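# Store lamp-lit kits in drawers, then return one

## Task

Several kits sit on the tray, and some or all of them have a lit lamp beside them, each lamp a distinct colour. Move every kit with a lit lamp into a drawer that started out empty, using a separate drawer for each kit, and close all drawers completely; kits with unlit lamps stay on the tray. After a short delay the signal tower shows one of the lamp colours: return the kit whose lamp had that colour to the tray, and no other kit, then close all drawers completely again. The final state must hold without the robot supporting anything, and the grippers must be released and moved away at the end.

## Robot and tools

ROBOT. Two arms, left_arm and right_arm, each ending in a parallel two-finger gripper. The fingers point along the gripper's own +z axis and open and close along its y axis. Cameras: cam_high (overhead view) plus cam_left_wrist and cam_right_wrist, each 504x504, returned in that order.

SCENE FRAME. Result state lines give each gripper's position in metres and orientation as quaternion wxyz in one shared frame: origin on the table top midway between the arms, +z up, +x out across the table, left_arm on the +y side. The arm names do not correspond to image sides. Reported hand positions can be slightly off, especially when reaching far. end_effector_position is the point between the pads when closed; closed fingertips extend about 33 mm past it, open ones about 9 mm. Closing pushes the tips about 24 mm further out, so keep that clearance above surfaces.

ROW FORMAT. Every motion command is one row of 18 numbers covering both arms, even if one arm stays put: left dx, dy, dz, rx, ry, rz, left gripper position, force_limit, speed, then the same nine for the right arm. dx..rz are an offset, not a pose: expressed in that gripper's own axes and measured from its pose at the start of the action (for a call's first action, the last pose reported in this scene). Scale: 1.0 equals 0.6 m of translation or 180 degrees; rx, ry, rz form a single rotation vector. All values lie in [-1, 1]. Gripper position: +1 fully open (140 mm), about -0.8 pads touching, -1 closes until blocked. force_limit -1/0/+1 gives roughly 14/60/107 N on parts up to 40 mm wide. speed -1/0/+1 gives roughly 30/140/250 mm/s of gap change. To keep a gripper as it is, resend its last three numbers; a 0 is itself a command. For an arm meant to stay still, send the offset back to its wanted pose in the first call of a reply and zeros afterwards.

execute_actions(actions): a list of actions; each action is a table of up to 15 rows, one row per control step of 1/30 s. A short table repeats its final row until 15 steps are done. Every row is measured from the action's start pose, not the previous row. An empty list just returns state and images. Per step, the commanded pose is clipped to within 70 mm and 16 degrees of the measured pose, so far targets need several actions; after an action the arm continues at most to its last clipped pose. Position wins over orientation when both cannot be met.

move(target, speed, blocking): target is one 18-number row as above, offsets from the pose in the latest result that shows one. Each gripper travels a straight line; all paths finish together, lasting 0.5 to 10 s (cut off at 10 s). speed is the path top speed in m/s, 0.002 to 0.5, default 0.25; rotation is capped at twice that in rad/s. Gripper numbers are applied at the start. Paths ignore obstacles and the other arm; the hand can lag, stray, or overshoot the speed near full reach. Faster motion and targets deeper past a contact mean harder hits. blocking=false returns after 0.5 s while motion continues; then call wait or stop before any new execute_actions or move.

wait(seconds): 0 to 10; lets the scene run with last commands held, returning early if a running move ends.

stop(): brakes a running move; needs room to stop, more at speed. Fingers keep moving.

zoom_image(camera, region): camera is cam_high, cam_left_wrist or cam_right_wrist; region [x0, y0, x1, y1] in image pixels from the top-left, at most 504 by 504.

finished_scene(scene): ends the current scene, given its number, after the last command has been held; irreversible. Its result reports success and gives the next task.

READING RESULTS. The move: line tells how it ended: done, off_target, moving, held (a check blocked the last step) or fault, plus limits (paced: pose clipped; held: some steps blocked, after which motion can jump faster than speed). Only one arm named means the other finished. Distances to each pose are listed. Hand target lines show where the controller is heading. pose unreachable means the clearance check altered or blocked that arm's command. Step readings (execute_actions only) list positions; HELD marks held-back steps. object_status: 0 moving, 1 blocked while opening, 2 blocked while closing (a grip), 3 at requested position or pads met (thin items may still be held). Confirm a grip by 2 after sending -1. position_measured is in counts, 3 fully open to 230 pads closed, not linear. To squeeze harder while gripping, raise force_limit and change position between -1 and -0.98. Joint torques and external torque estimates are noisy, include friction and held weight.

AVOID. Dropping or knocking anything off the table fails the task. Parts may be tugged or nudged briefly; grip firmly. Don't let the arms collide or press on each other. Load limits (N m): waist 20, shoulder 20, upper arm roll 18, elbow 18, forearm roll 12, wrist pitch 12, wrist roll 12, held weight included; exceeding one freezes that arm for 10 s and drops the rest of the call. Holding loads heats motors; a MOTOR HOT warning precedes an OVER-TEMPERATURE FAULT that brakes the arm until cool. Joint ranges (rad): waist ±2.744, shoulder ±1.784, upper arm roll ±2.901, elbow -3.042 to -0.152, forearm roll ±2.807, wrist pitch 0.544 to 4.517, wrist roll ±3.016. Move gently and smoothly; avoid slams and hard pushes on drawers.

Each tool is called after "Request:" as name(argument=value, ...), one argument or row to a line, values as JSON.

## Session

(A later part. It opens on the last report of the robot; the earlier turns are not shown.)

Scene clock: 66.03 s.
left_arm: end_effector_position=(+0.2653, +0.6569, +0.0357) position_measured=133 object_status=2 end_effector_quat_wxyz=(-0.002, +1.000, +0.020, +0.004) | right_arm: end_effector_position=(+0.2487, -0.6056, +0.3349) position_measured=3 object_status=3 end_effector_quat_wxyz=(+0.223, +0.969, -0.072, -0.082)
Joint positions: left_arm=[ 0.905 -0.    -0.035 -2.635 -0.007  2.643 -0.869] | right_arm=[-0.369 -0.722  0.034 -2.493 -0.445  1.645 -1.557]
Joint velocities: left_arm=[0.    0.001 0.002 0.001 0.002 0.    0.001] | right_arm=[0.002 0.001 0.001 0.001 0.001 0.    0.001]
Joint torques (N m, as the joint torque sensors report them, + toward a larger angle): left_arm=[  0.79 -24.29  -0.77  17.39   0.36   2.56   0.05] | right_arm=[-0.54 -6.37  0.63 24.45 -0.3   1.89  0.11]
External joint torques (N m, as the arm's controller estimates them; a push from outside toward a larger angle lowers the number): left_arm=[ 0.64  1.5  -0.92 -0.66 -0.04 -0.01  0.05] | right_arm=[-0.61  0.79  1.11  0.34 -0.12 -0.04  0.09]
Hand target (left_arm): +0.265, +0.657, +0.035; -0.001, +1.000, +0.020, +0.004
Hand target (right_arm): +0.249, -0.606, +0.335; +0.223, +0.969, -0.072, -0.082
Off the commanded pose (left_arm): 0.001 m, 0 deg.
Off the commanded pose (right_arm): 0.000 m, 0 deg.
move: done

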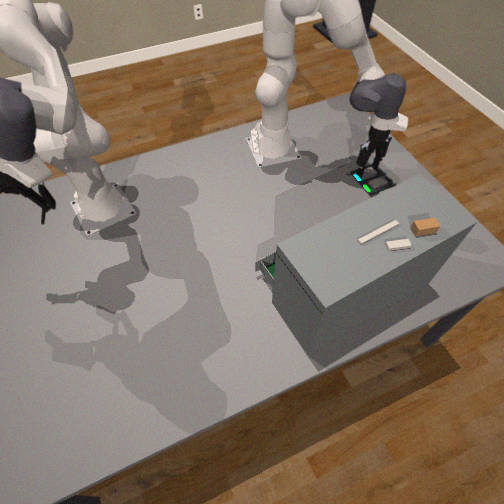

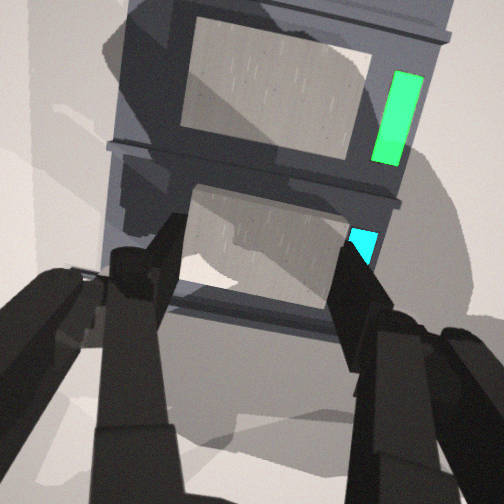

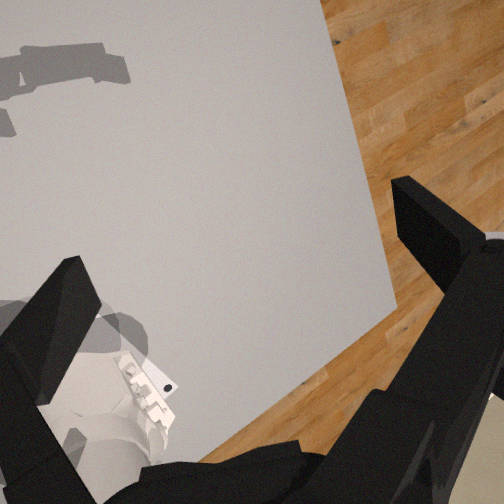

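Request:
move(
  target=[0,0,-0.15,0,0,0,-1,0.3,-0.8,0,0,0,0,0,0,1,0,0],
  speed=0.1,
)

Request:
move(
  target=[0.36,0.64,-0.1,0,0.06,-0.015,-1,0.3,-0.8,0,0,0,0,0,0,1,0,0],
  speed=0.18,
)

Request:
move(
  target=[0.06,0,0.12,0,0,0,-1,0.3,-0.8,0,0,0,0,0,0,1,0,0],
  speed=0.08,
)

Scene clock: 70.43 s.
left_arm: end_effector_position=(+0.2629, +0.6566, +0.1251) position_measured=133 object_status=2 end_effector_quat_wxyz=(-0.004, +1.000, +0.020, +0.002) | right_arm: end_effector_position=(+0.2487, -0.6056, +0.3349) position_measured=3 object_status=3 end_effector_quat_wxyz=(+0.223, +0.969, -0.072, -0.082)
Joint positions: left_arm=[ 0.905 -0.221 -0.035 -2.587 -0.007  2.375 -0.869] | right_arm=[-0.369 -0.722  0.034 -2.493 -0.445  1.645 -1.557]
Joint velocities: left_arm=[ 0.002  0.001  0.001  0.001 -0.    -0.011  0.001] | right_arm=[-0.    -0.    -0.     0.001  0.001  0.    -0.001]
Joint torques (N m, as the joint torque sensors report them, + toward a larger angle): left_arm=[  1.82 -22.54   0.27  22.05   0.62   2.13   0.08] | right_arm=[-0.59 -6.66  0.39 24.34 -0.29  1.91  0.14]
External joint torques (N m, as the arm's controller estimates them; a push from outside toward a larger angle lowers the number): left_arm=[ 1.76 -0.9   0.22  0.43  0.03 -0.43  0.08] | right_arm=[-0.57  0.53  0.96  0.21 -0.1  -0.02  0.12]
Hand target (left_arm): +0.262, +0.658, +0.127; -0.004, +1.000, +0.021, +0.002
Hand target (right_arm): +0.249, -0.606, +0.335; +0.223, +0.969, -0.072, -0.082
Off the commanded pose (left_arm): 0.002 m, 0 deg.
Off the commanded pose (right_arm): 0.000 m, 0 deg.
move: done

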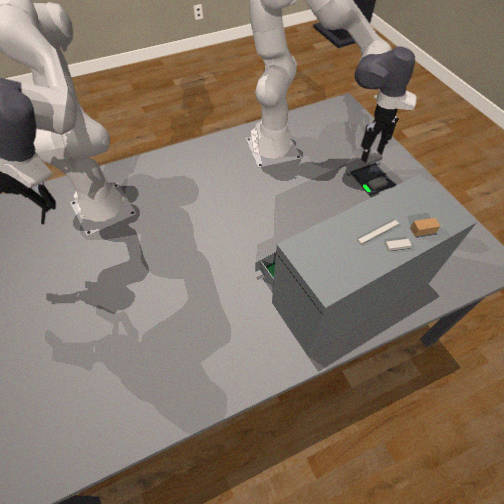

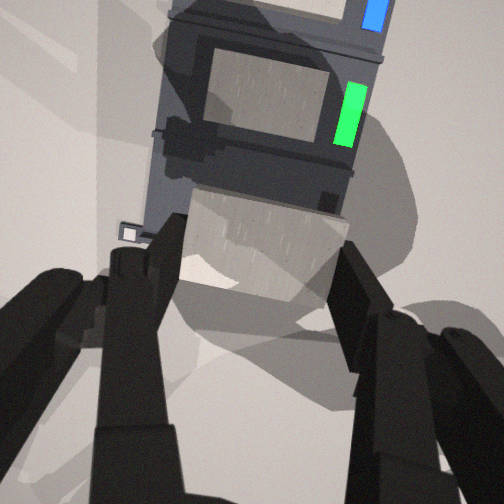

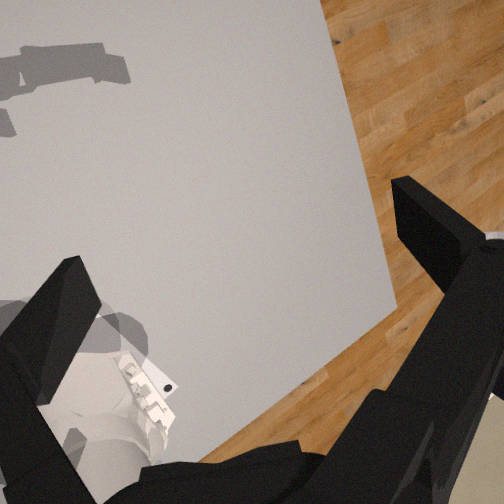

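Scene clock: 73.90 s.
left_arm: end_effector_position=(+0.4955, +0.2777, +0.1885) position_measured=133 object_status=2 end_effector_quat_wxyz=(-0.005, +0.994, +0.038, +0.102) | right_arm: end_effector_position=(+0.2487, -0.6056, +0.3349) position_measured=3 object_status=3 end_effector_quat_wxyz=(+0.223, +0.969, -0.072, -0.082)
Joint positions: left_arm=[ 0.829 -0.129 -0.869 -2.317 -0.07   2.429 -1.777] | right_arm=[-0.369 -0.722  0.034 -2.493 -0.445  1.645 -1.557]
Joint velocities: left_arm=[ 0.003  0.001 -0.003  0.002  0.003 -0.003 -0.034] | right_arm=[-0.    -0.     0.001  0.001 -0.001  0.001  0.001]
Joint torques (N m, as the joint torque sensors report them, + toward a larger angle): left_arm=[  2.61 -16.36   1.6   24.24   1.64   2.49  -0.13] | right_arm=[-0.31 -6.49  0.46 24.29 -0.28  1.93  0.15]
External joint torques (N m, as the arm's controller estimates them; a push from outside toward a larger angle lowers the number): left_arm=[ 2.63  0.79 -1.24  1.2   0.96 -0.44 -0.14] | right_arm=[-0.34  0.66  0.95  0.2  -0.1   0.    0.13]
Hand target (left_arm): +0.496, +0.278, +0.189; -0.005, +0.994, +0.043, +0.101
Hand target (right_arm): +0.249, -0.606, +0.335; +0.223, +0.969, -0.072, -0.082
Off the commanded pose (left_arm): 0.007 m, 1 deg.
Off the commanded pose (right_arm): 0.000 m, 0 deg.
move: off_target (left_arm)

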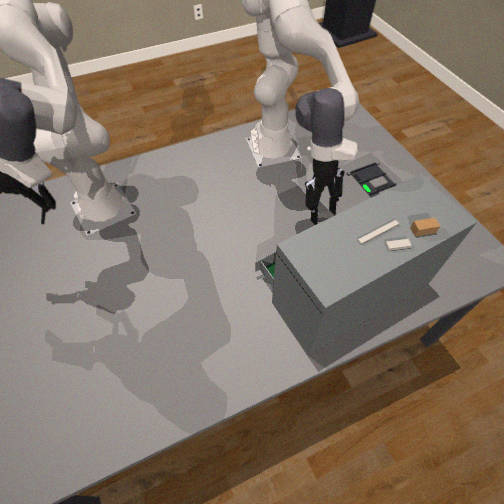

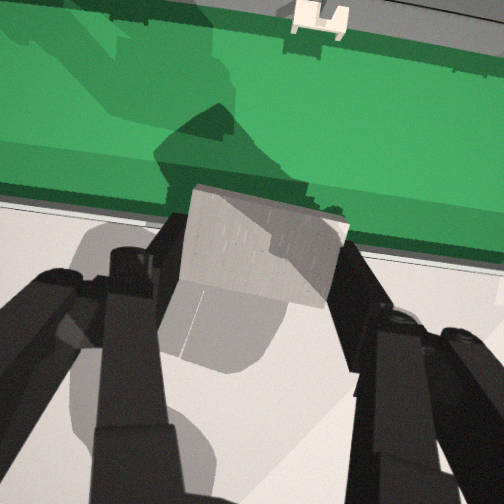

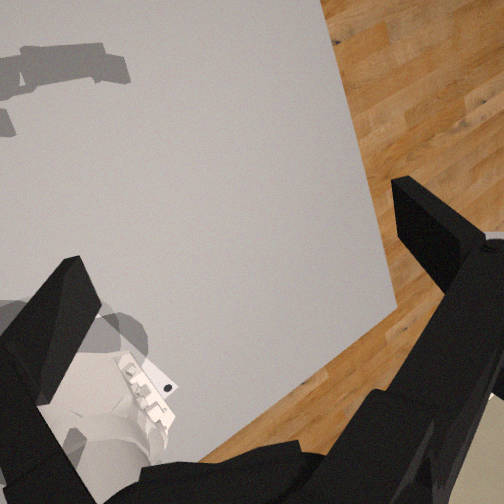

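Scene clock: 75.60 s.
left_arm: end_effector_position=(+0.5442, +0.2830, +0.1246) position_measured=133 object_status=2 end_effector_quat_wxyz=(-0.004, +0.994, +0.034, +0.101) | right_arm: end_effector_position=(+0.2487, -0.6056, +0.3349) position_measured=3 object_status=3 end_effector_quat_wxyz=(+0.223, +0.969, -0.072, -0.082)
Joint positions: left_arm=[ 0.768  0.21  -0.795 -2.203  0.336  2.524 -2.033] | right_arm=[-0.369 -0.722  0.034 -2.493 -0.445  1.645 -1.557]
Joint velocities: left_arm=[-0.007  0.001  0.009  0.003 -0.     0.    -0.032] | right_arm=[-0.001 -0.002  0.001  0.001  0.     0.001 -0.001]
Joint torques (N m, as the joint torque sensors report them, + toward a larger angle): left_arm=[ -0.89 -26.97  -4.48  23.61   1.46   3.37   0.03] | right_arm=[-0.46 -6.39  0.47 24.34 -0.32  1.91  0.12]
External joint torques (N m, as the arm's controller estimates them; a push from outside toward a larger angle lowers the number): left_arm=[-0.9   0.52  0.11  1.58  0.88  0.47  0.03] | right_arm=[-0.5   0.81  0.96  0.21 -0.14 -0.02  0.1 ]
Hand target (left_arm): +0.547, +0.283, +0.126; -0.004, +0.994, +0.039, +0.104
Hand target (right_arm): +0.249, -0.606, +0.335; +0.223, +0.969, -0.072, -0.082
Off the commanded pose (left_arm): 0.002 m, 0 deg.
Off the commanded pose (right_arm): 0.000 m, 0 deg.
move: done

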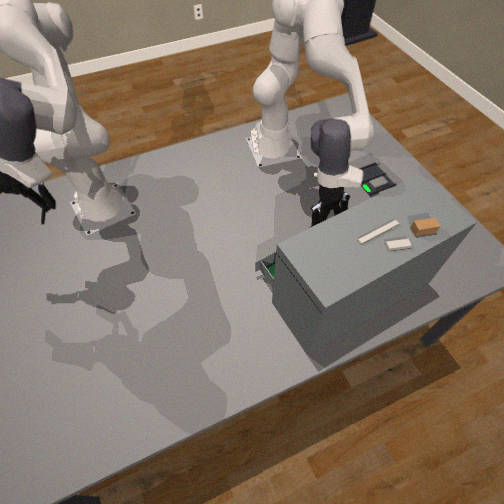

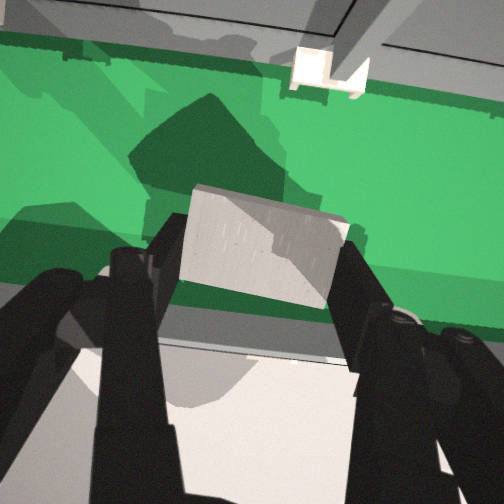

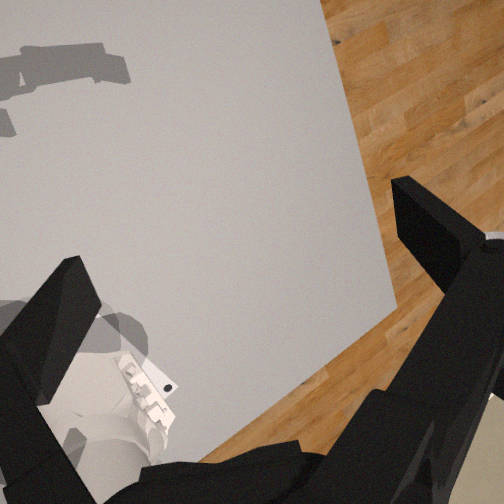

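Request:
move(
  target=[-0.012,0,0.068,0,-0.025,0,-1,0.3,-0.8,0,0,0,0,0,0,1,0,0],
  speed=0.03,
)

Request:
move(
  target=[-0.002,0,0.017,0,0,0,-1,0.3,-0.8,0,0,0,0,0,0,1,0,0],
  speed=0.012,
)

Scene clock: 79.03 s.
left_arm: end_effector_position=(+0.5450, +0.2832, +0.0828) position_measured=133 object_status=2 end_effector_quat_wxyz=(-0.001, +0.997, +0.034, +0.062) | right_arm: end_effector_position=(+0.2487, -0.6056, +0.3349) position_measured=3 object_status=3 end_effector_quat_wxyz=(+0.223, +0.969, -0.072, -0.082)
Joint positions: left_arm=[ 0.697  0.347 -0.724 -2.129  0.411  2.478 -2.071] | right_arm=[-0.369 -0.722  0.034 -2.493 -0.445  1.645 -1.557]
Joint velocities: left_arm=[-0.011  0.     0.007  0.005 -0.    -0.006 -0.003] | right_arm=[-0.001 -0.001  0.001  0.001  0.001  0.    -0.   ]
Joint torques (N m, as the joint torque sensors report them, + toward a larger angle): left_arm=[ -1.75 -31.79  -6.44  22.26   1.67   2.34   0.01] | right_arm=[-0.42 -6.65  0.35 24.29 -0.27  1.93  0.11]
External joint torques (N m, as the arm's controller estimates them; a push from outside toward a larger angle lowers the number): left_arm=[-1.74  0.46  0.6   1.32  1.07 -0.39  0.  ] | right_arm=[-0.44  0.52  0.86  0.22 -0.09  0.01  0.09]
Hand target (left_arm): +0.546, +0.284, +0.083; -0.003, +0.997, +0.035, +0.062
Hand target (right_arm): +0.249, -0.606, +0.335; +0.223, +0.969, -0.072, -0.082
Off the commanded pose (left_arm): 0.001 m, 0 deg.
Off the commanded pose (right_arm): 0.000 m, 0 deg.
move: done

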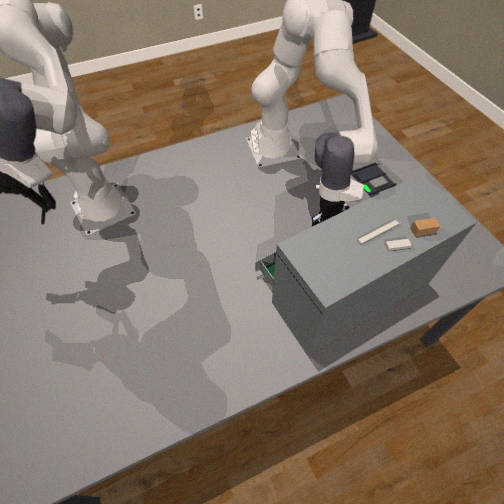

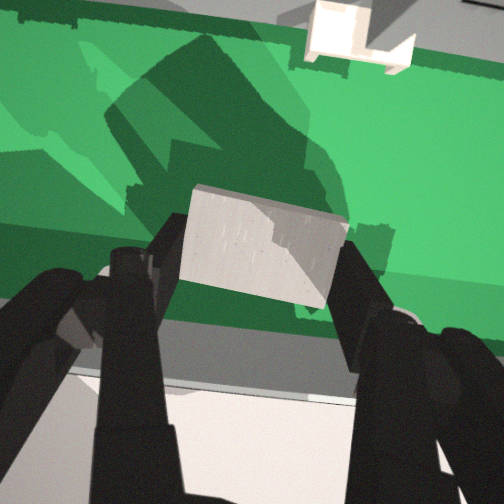

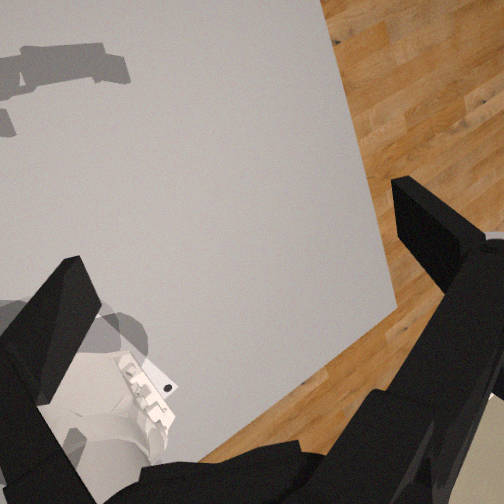

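Scene clock: 80.10 s.
left_arm: end_effector_position=(+0.5450, +0.2840, +0.0735) position_measured=133 object_status=2 end_effector_quat_wxyz=(-0.001, +0.998, +0.034, +0.061) | right_arm: end_effector_position=(+0.2487, -0.6056, +0.3349) position_measured=3 object_status=3 end_effector_quat_wxyz=(+0.223, +0.969, -0.072, -0.082)
Joint positions: left_arm=[ 0.684  0.366 -0.706 -2.129  0.428  2.492 -2.08 ] | right_arm=[-0.369 -0.722  0.034 -2.493 -0.445  1.645 -1.557]
Joint velocities: left_arm=[-0.005  0.     0.005 -0.001  0.003  0.006 -0.007] | right_arm=[-0.001  0.001  0.     0.001 -0.     0.     0.001]
Joint torques (N m, as the joint torque sensors report them, + toward a larger angle): left_arm=[ -1.72 -31.8   -7.28  19.16   1.59   3.21  -0.13] | right_arm=[-0.47 -6.45  0.52 24.35 -0.29  1.91  0.1 ]
External joint torques (N m, as the arm's controller estimates them; a push from outside toward a larger angle lowers the number): left_arm=[-1.71  1.19  0.   -1.61  1.01  0.47 -0.13] | right_arm=[-0.5   0.69  1.02  0.28 -0.11 -0.01  0.08]
Hand target (left_arm): +0.545, +0.283, +0.072; -0.001, +0.997, +0.034, +0.062
Hand target (right_arm): +0.249, -0.606, +0.335; +0.223, +0.969, -0.072, -0.082
Off the commanded pose (left_arm): 0.001 m, 0 deg.
Off the commanded pose (right_arm): 0.000 m, 0 deg.
move: done

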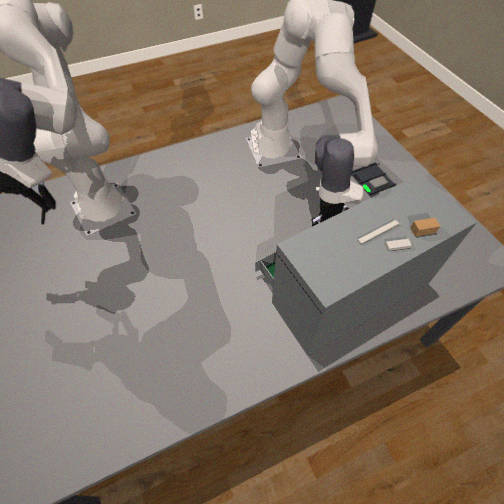

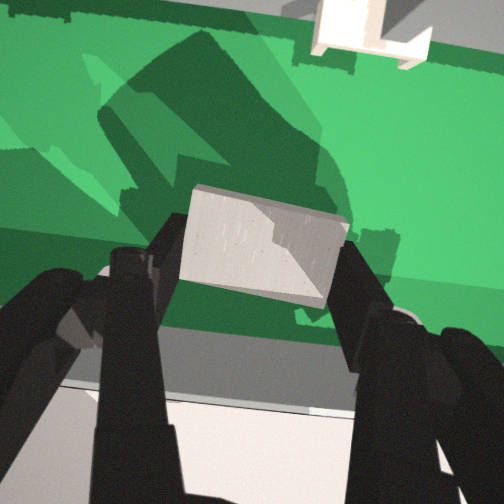

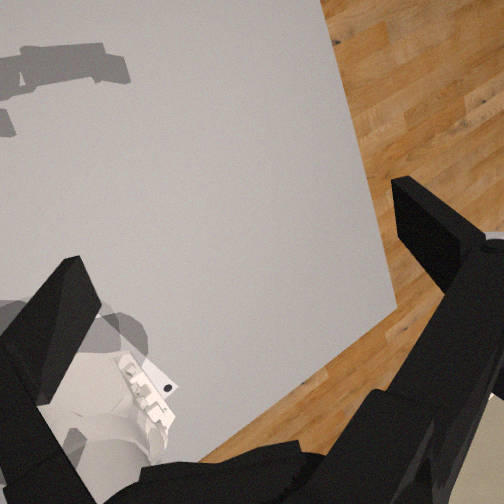

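Request:
move(
  target=[-0.002,0,0.017,0,0,0,-1,0.3,-0.8,0,0,0,0,0,0,1,0,0],
  speed=0.012,
)

Scene clock: 82.43 s.
left_arm: end_effector_position=(+0.5499, +0.2838, +0.0714) position_measured=133 object_status=2 end_effector_quat_wxyz=(-0.001, +0.997, +0.033, +0.068) | right_arm: end_effector_position=(+0.2487, -0.6056, +0.3349) position_measured=3 object_status=3 end_effector_quat_wxyz=(+0.223, +0.969, -0.072, -0.082)
Joint positions: left_arm=[ 0.671  0.374 -0.692 -2.127  0.444  2.51  -2.089] | right_arm=[-0.369 -0.722  0.034 -2.493 -0.445  1.645 -1.557]
Joint velocities: left_arm=[-0.004 -0.     0.006  0.     0.002  0.006 -0.006] | right_arm=[ 0.     0.001  0.001  0.001 -0.    -0.    -0.001]
Joint torques (N m, as the joint torque sensors report them, + toward a larger angle): left_arm=[ -2.41 -25.71  -4.92  17.5    1.5    2.62  -0.11] | right_arm=[-0.38 -6.63  0.34 24.29 -0.28  1.92  0.13]
External joint torques (N m, as the arm's controller estimates them; a push from outside toward a larger angle lowers the number): left_arm=[-2.52  7.79  2.29 -3.26  0.94 -0.14 -0.11] | right_arm=[-0.39  0.43  0.84  0.26 -0.1   0.    0.11]
Hand target (left_arm): +0.545, +0.284, +0.063; -0.001, +0.998, +0.034, +0.061
Hand target (right_arm): +0.249, -0.606, +0.335; +0.223, +0.969, -0.072, -0.082
Off the commanded pose (left_arm): 0.009 m, 1 deg.
Off the commanded pose (right_arm): 0.000 m, 0 deg.
move: off_target (left_arm)

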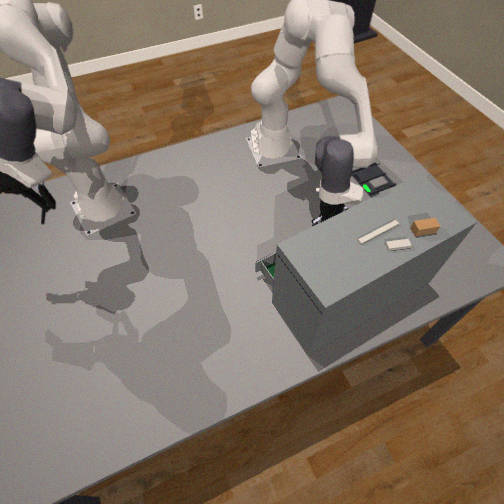

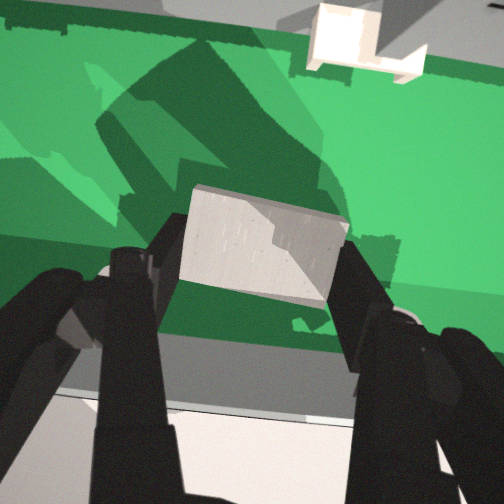

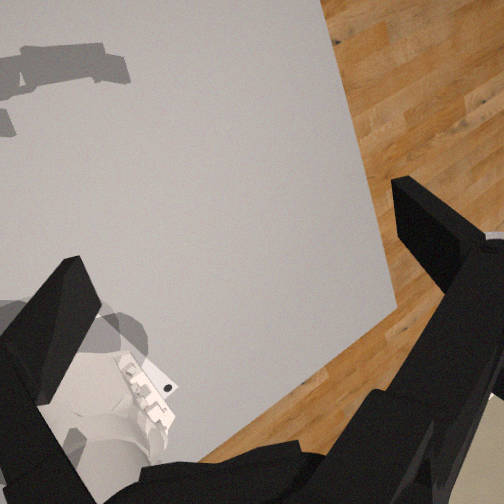

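Request:
move(
  target=[0,0,-0.003,0,0,0,0.1,0.3,-0.3,0,0,0,0,0,0,1,0,0],
  speed=0.02,
)

Request:
move(
  target=[0,0,-0.11,0,0,0,0.1,0.3,-0.3,0,0,0,0,0,0,1,0,0],
  speed=0.08,
)

Request:
move(
  target=[-0.155,-0.06,-0.03,0,0.155,0,-1,0,0,0,0,0,0,0,0,1,0,0],
  speed=0.12,
)

Request:
move(
  target=[-0.055,0,0.078,0,0,0,-1,0,0,0,0,0,0,0,0,1,0,0],
  speed=0.08,
)

Scene clock: 86.17 s.
left_arm: end_effector_position=(+0.5507, +0.2832, +0.0729) position_measured=117 object_status=3 end_effector_quat_wxyz=(-0.002, +0.997, +0.033, +0.069) | right_arm: end_effector_position=(+0.2487, -0.6056, +0.3349) position_measured=3 object_status=3 end_effector_quat_wxyz=(+0.223, +0.969, -0.072, -0.082)
Joint positions: left_arm=[ 0.671  0.371 -0.693 -2.126  0.444  2.51  -2.09 ] | right_arm=[-0.369 -0.722  0.034 -2.493 -0.445  1.645 -1.557]
Joint velocities: left_arm=[ 0.001  0.    -0.001  0.    -0.001 -0.002 -0.001] | right_arm=[-0.002  0.    -0.    -0.     0.001 -0.001 -0.   ]
Joint torques (N m, as the joint torque sensors report them, + toward a larger angle): left_arm=[  1.57 -33.49  -7.79  19.61  -0.57   2.29   0.29] | right_arm=[-0.39 -6.49  0.5  24.35 -0.28  1.92  0.11]
External joint torques (N m, as the arm's controller estimates them; a push from outside toward a larger angle lowers the number): left_arm=[ 1.62 -0.04 -0.47 -1.18 -1.15 -0.48  0.29] | right_arm=[-0.35  0.64  1.07  0.28 -0.09  0.    0.09]
Hand target (left_arm): +0.550, +0.284, +0.073; -0.002, +0.997, +0.033, +0.068
Hand target (right_arm): +0.249, -0.606, +0.335; +0.223, +0.969, -0.072, -0.082
Off the commanded pose (left_arm): 0.001 m, 0 deg.
Off the commanded pose (right_arm): 0.000 m, 0 deg.
move: done

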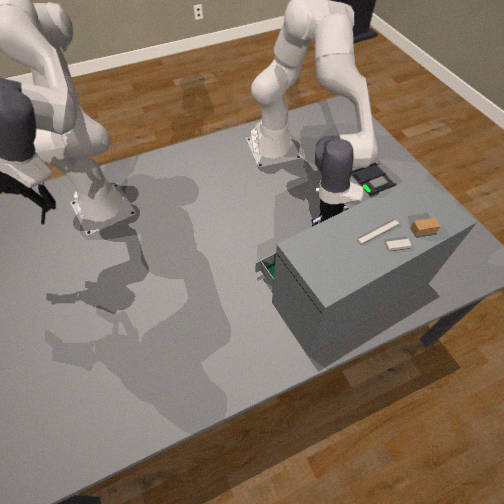

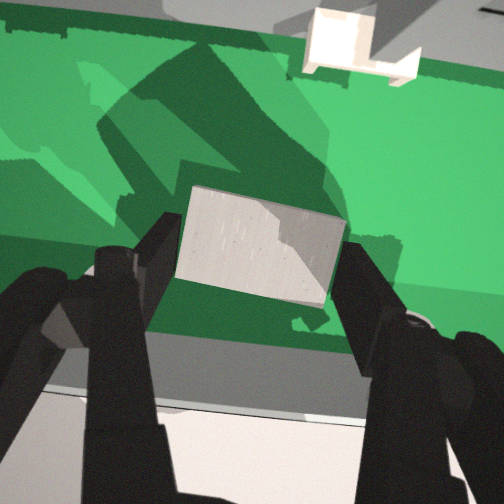

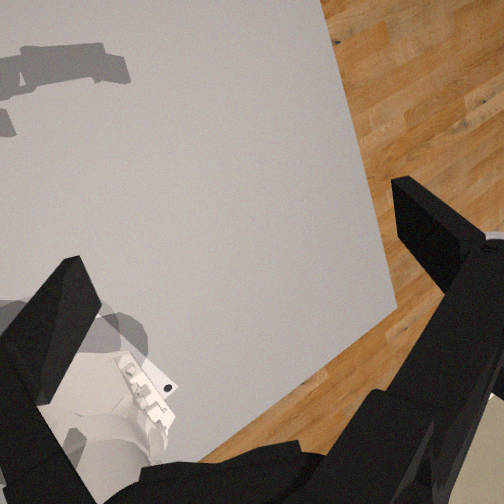

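Scene clock: 87.47 s.
left_arm: end_effector_position=(+0.5425, +0.2827, +0.1387) position_measured=117 object_status=3 end_effector_quat_wxyz=(-0.002, +0.997, +0.037, +0.071) | right_arm: end_effector_position=(+0.2487, -0.6056, +0.3349) position_measured=3 object_status=3 end_effector_quat_wxyz=(+0.223, +0.969, -0.072, -0.082)
Joint positions: left_arm=[ 0.768  0.219 -0.806 -2.131  0.281  2.405 -1.99 ] | right_arm=[-0.369 -0.722  0.034 -2.493 -0.445  1.645 -1.557]
Joint velocities: left_arm=[ 0.006 -0.    -0.005  0.001 -0.004 -0.011  0.029] | right_arm=[ 0.001 -0.    -0.001  0.001 -0.001  0.     0.001]
Joint torques (N m, as the joint torque sensors report them, + toward a larger angle): left_arm=[  2.27 -28.86  -5.5   22.42  -0.55   2.2    0.4 ] | right_arm=[-0.32 -6.29  0.32 24.44 -0.28  1.88  0.11]
External joint torques (N m, as the arm's controller estimates them; a push from outside toward a larger angle lowers the number): left_arm=[ 2.3  -0.73 -0.62 -0.08 -1.22 -0.59  0.39] | right_arm=[-0.34  0.9   0.84  0.29 -0.09 -0.05  0.09]
Hand target (left_arm): +0.541, +0.283, +0.139; -0.002, +0.997, +0.033, +0.069
Hand target (right_arm): +0.249, -0.606, +0.335; +0.223, +0.969, -0.072, -0.082
Off the commanded pose (left_arm): 0.001 m, 1 deg.
Off the commanded pose (right_arm): 0.000 m, 0 deg.
move: done

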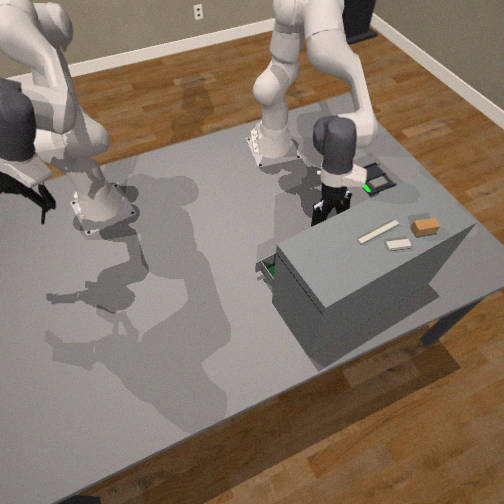

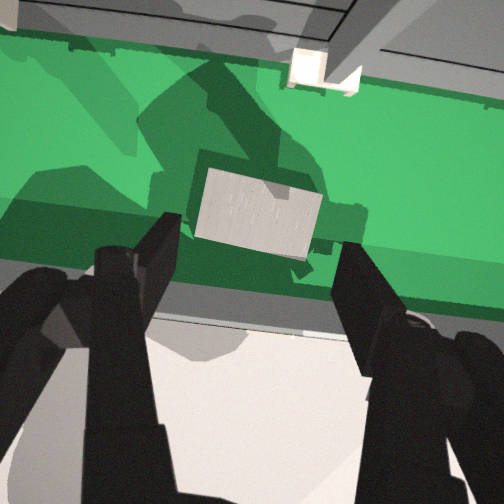

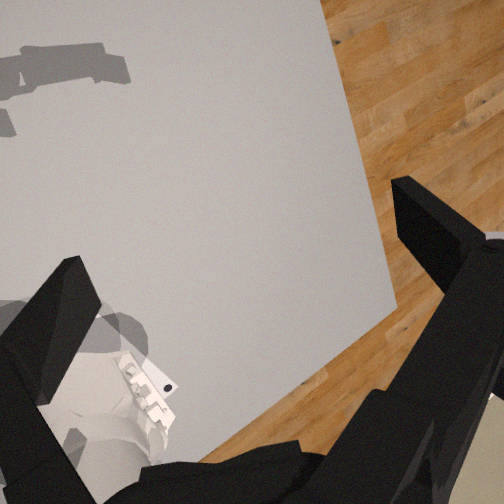

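Scene clock: 90.20 s.
left_arm: end_effector_position=(+0.4448, +0.3054, +0.1391) position_measured=233 object_status=3 end_effector_quat_wxyz=(-0.008, +0.952, +0.029, +0.303) | right_arm: end_effector_position=(+0.2487, -0.6056, +0.3349) position_measured=3 object_status=3 end_effector_quat_wxyz=(+0.223, +0.969, -0.072, -0.082)
Joint positions: left_arm=[ 0.567 -0.283 -0.664 -2.915 -0.077  3.282 -1.815] | right_arm=[-0.369 -0.722  0.034 -2.493 -0.445  1.645 -1.557]
Joint velocities: left_arm=[-0.     0.     0.001 -0.001 -0.     0.012 -0.001] | right_arm=[-0.    -0.001 -0.001 -0.001 -0.001  0.001  0.001]
Joint torques (N m, as the joint torque sensors report them, + toward a larger angle): left_arm=[ -0.76 -14.22   3.32  15.64  -0.74   3.77  -0.09] | right_arm=[-0.41 -6.35  0.45 24.36 -0.3   1.94  0.12]
External joint torques (N m, as the arm's controller estimates them; a push from outside toward a larger angle lowers the number): left_arm=[-0.74 -1.17 -0.06 -1.98 -0.74  0.35 -0.11] | right_arm=[-0.4   0.82  1.01  0.29 -0.11  0.02  0.1 ]
Hand target (left_arm): +0.445, +0.306, +0.140; -0.007, +0.952, +0.031, +0.305
Hand target (right_arm): +0.249, -0.606, +0.335; +0.223, +0.969, -0.072, -0.082
Off the commanded pose (left_arm): 0.008 m, 1 deg.
Off the commanded pose (right_arm): 0.000 m, 0 deg.
move: off_target (left_arm)

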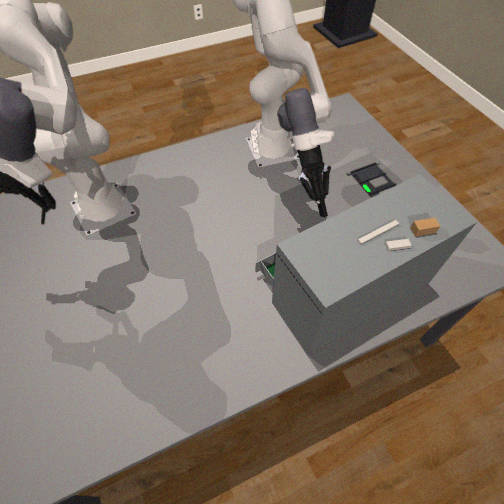

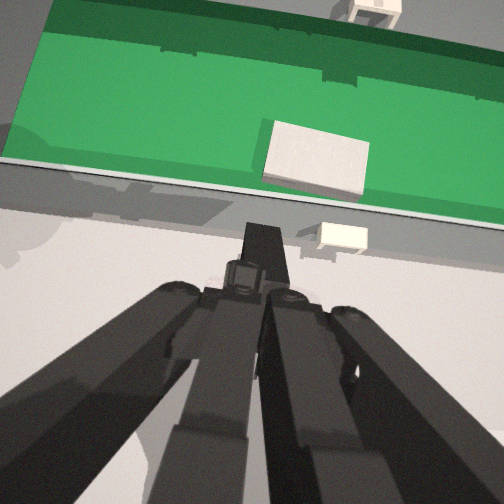

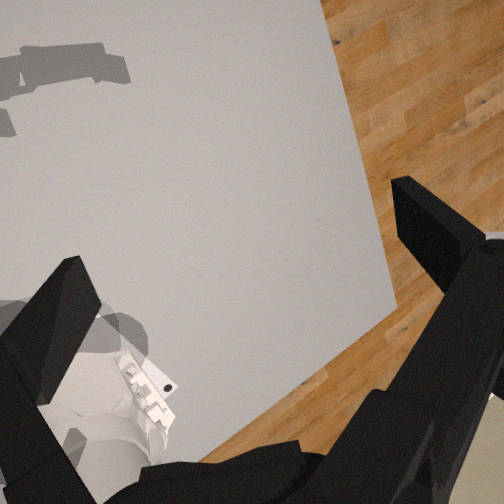

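Scene clock: 92.33 s.
left_arm: end_effector_position=(+0.4467, +0.3008, +0.0845) position_measured=233 object_status=3 end_effector_quat_wxyz=(-0.002, +0.953, +0.023, +0.301) | right_arm: end_effector_position=(+0.2487, -0.6056, +0.3349) position_measured=3 object_status=3 end_effector_quat_wxyz=(+0.223, +0.969, -0.072, -0.082)
Joint positions: left_arm=[ 1.52  -0.099 -1.682 -2.892 -0.303  3.496 -1.628] | right_arm=[-0.369 -0.722  0.034 -2.493 -0.445  1.645 -1.557]
Joint velocities: left_arm=[ 0.184 -0.012 -0.19  -0.006  0.016  0.057 -0.06 ] | right_arm=[-0.     0.     0.001 -0.    -0.001  0.     0.001]
Joint torques (N m, as the joint torque sensors report them, + toward a larger angle): left_arm=[ 2.18 -0.25  0.31 11.32  1.07  3.97 -0.07] | right_arm=[-0.59 -6.35  0.33 24.42 -0.28  1.88  0.11]
External joint torques (N m, as the arm's controller estimates them; a push from outside toward a larger angle lowers the number): left_arm=[ 2.21 -2.17 -1.93 -2.55  0.94  0.47 -0.09] | right_arm=[-0.6   0.69  0.85  0.38 -0.1  -0.04  0.09]
Hand target (left_arm): +0.447, +0.301, +0.086; -0.001, +0.952, +0.030, +0.305
Hand target (right_arm): +0.249, -0.606, +0.335; +0.223, +0.969, -0.072, -0.082
Off the commanded pose (left_arm): 0.006 m, 1 deg.
Off the commanded pose (right_arm): 0.000 m, 0 deg.
move: off_target (left_arm)

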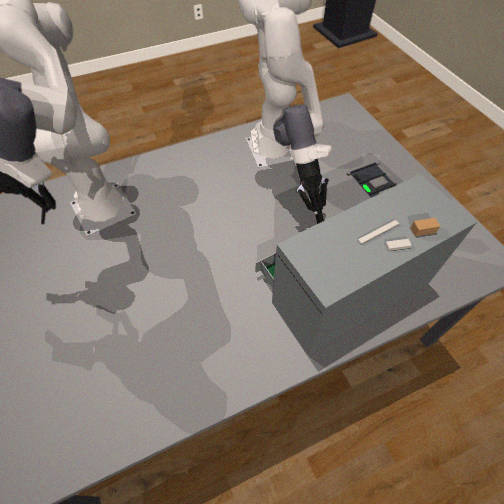

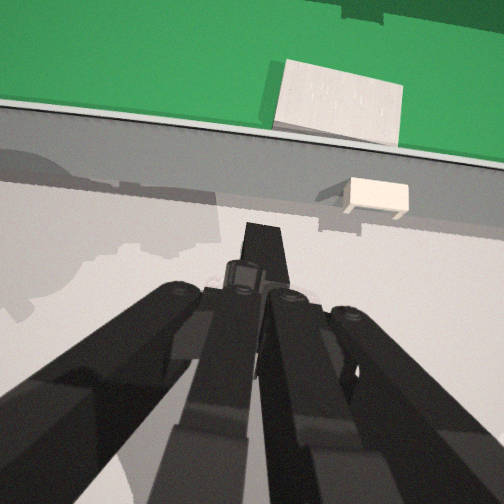

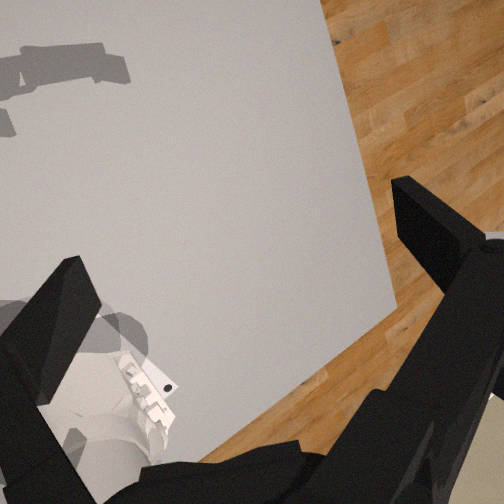

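Request:
move(
  target=[0.22,-0.02,0.155,0,0,0,-1,0,0,0,0,0,0,0,0,1,0,0],
  speed=0.06,
)

Scene clock: 96.50 s.
left_arm: end_effector_position=(+0.6049, +0.3235, +0.0896) position_measured=233 object_status=3 end_effector_quat_wxyz=(-0.014, +0.952, +0.019, +0.305) | right_arm: end_effector_position=(+0.2487, -0.6056, +0.3349) position_measured=3 object_status=3 end_effector_quat_wxyz=(+0.223, +0.969, -0.072, -0.082)
Joint positions: left_arm=[ 2.748 -0.321 -2.669 -2.411  0.202  3.317 -1.944] | right_arm=[-0.369 -0.722  0.034 -2.493 -0.445  1.645 -1.557]
Joint velocities: left_arm=[ 0.005 -0.007 -0.001  0.01   0.043 -0.016 -0.049] | right_arm=[ 0.     0.     0.     0.001  0.    -0.    -0.002]
Joint torques (N m, as the joint torque sensors report them, + toward a larger angle): left_arm=[ 2.81 27.12  5.52 22.03  0.44  3.63 -0.07] | right_arm=[-0.52 -6.55  0.4  24.24 -0.3   1.93  0.13]
External joint torques (N m, as the arm's controller estimates them; a push from outside toward a larger angle lowers the number): left_arm=[ 2.96 -5.03  1.24  4.4   0.74  0.29 -0.08] | right_arm=[-0.53  0.61  0.94  0.13 -0.12  0.    0.11]
Hand target (left_arm): +0.609, +0.326, +0.091; -0.013, +0.951, +0.025, +0.308
Hand target (right_arm): +0.249, -0.606, +0.335; +0.223, +0.969, -0.072, -0.082
Off the commanded pose (left_arm): 0.007 m, 1 deg.
Off the commanded pose (right_arm): 0.000 m, 0 deg.
joint sent to its limit (left arm) — the command would take joint 1 (waist) past its upper limit, so that joint was sent only as far as its limit.
move: off_target (left_arm)

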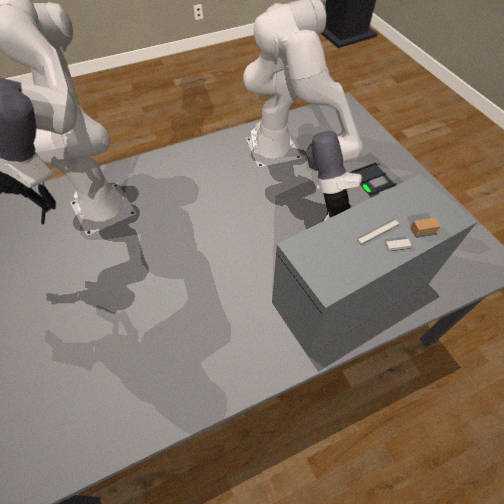

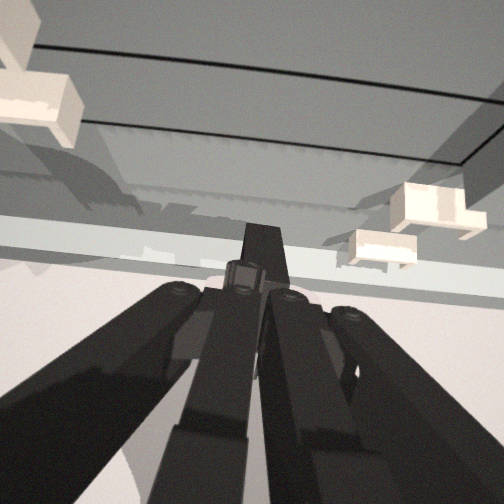

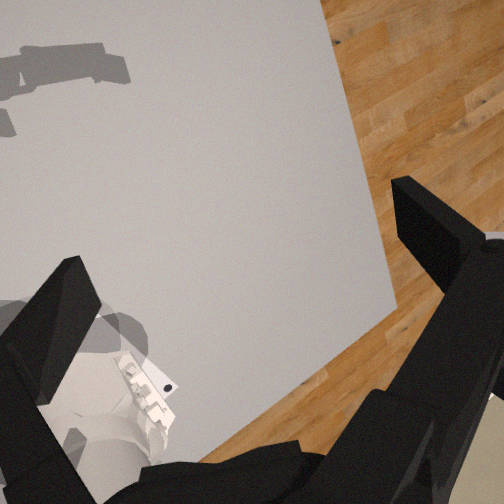

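Request:
execute_actions(
  actions=[],
)

Request:
move(
  target=[-0.12,0,-0.09,0,0,0,-1,0,0,0,0,0,0,0,0,1,0,0],
  speed=0.1,
)

Scene clock: 104.20 s.
left_arm: end_effector_position=(+0.6050, +0.3234, +0.0893) position_measured=233 object_status=3 end_effector_quat_wxyz=(-0.013, +0.952, +0.024, +0.305) | right_arm: end_effector_position=(+0.2487, -0.6056, +0.3349) position_measured=3 object_status=3 end_effector_quat_wxyz=(+0.223, +0.969, -0.072, -0.082)
Joint positions: left_arm=[ 2.749 -0.321 -2.669 -2.409  0.208  3.315 -1.958] | right_arm=[-0.369 -0.722  0.034 -2.493 -0.445  1.645 -1.557]
Joint velocities: left_arm=[-0.    -0.001  0.002 -0.    -0.     0.001  0.001] | right_arm=[ 0.001  0.    -0.     0.002  0.     0.    -0.002]
Joint torques (N m, as the joint torque sensors report them, + toward a larger angle): left_arm=[ 3.07 26.78  5.26 21.92  0.51  3.6  -0.01] | right_arm=[-0.32 -6.49  0.53 24.16 -0.3   1.93  0.12]
External joint torques (N m, as the arm's controller estimates them; a push from outside toward a larger angle lowers the number): left_arm=[ 3.02 -5.43  0.83  4.13  0.84  0.25 -0.02] | right_arm=[-0.26  0.54  1.16  0.13 -0.11  0.01  0.1 ]
Hand target (left_arm): +0.609, +0.326, +0.091; -0.013, +0.951, +0.025, +0.308
Hand target (right_arm): +0.249, -0.606, +0.335; +0.223, +0.969, -0.072, -0.082
Off the commanded pose (left_arm): 0.007 m, 1 deg.
Off the commanded pose (right_arm): 0.000 m, 0 deg.

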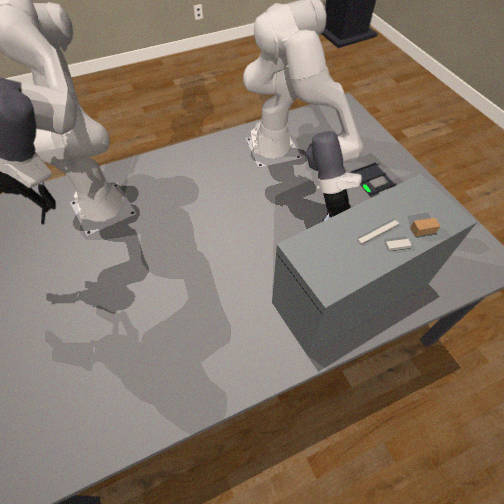

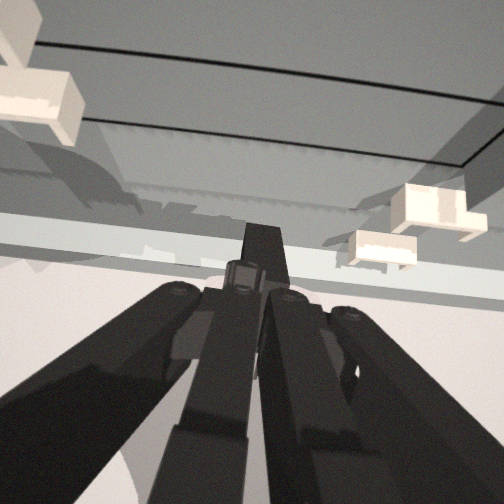

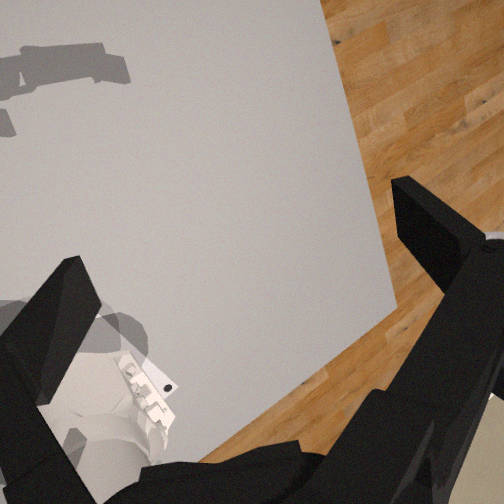

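Scene clock: 105.67 s.
left_arm: end_effector_position=(+0.5152, +0.3149, +0.0894) position_measured=233 object_status=3 end_effector_quat_wxyz=(-0.008, +0.953, +0.026, +0.302) | right_arm: end_effector_position=(+0.2487, -0.6056, +0.3349) position_measured=3 object_status=3 end_effector_quat_wxyz=(+0.223, +0.969, -0.072, -0.082)
Joint positions: left_arm=[ 2.206 -0.19  -2.204 -2.7    0.056  3.415 -1.871] | right_arm=[-0.369 -0.722  0.034 -2.493 -0.445  1.645 -1.557]
Joint velocities: left_arm=[-0.054 -0.012  0.052  0.     0.002  0.     0.011] | right_arm=[ 0.002 -0.    -0.002  0.     0.002 -0.001 -0.001]
Joint torques (N m, as the joint torque sensors report them, + toward a larger angle): left_arm=[-0.79 14.98  5.49 13.55 -1.37  3.73  0.24] | right_arm=[-0.32 -6.44  0.43 24.41 -0.31  1.91  0.14]
External joint torques (N m, as the arm's controller estimates them; a push from outside toward a larger angle lowers the number): left_arm=[-0.83 -2.5   1.51 -2.13 -1.13  0.34  0.22] | right_arm=[-0.29  0.63  1.05  0.38 -0.12 -0.01  0.12]
Hand target (left_arm): +0.514, +0.316, +0.089; -0.010, +0.953, +0.024, +0.303
Hand target (right_arm): +0.249, -0.606, +0.335; +0.223, +0.969, -0.072, -0.082
Off the commanded pose (left_arm): 0.004 m, 1 deg.
Off the commanded pose (right_arm): 0.000 m, 0 deg.
move: off_target (left_arm)

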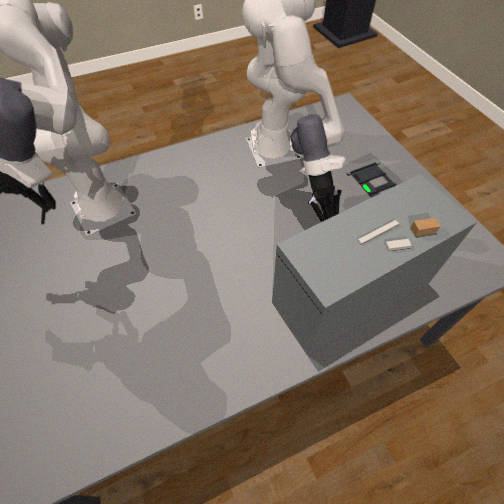

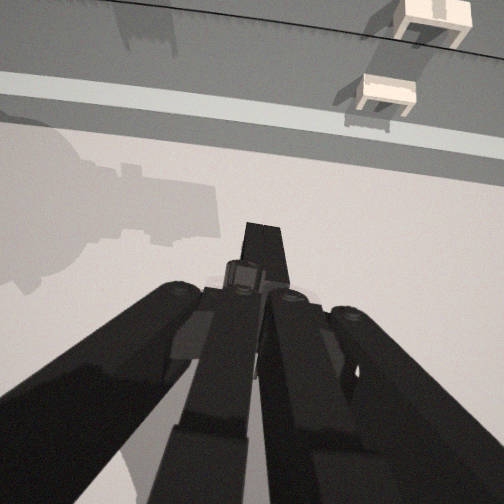

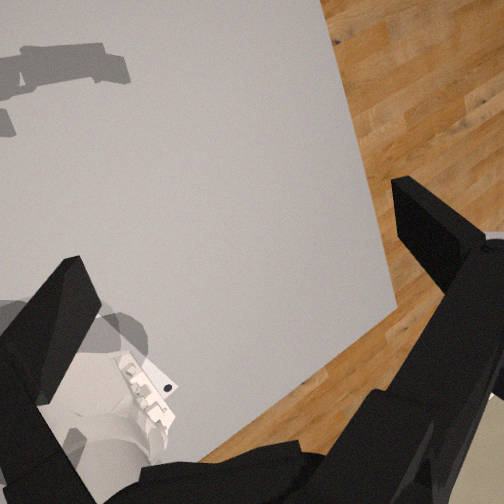

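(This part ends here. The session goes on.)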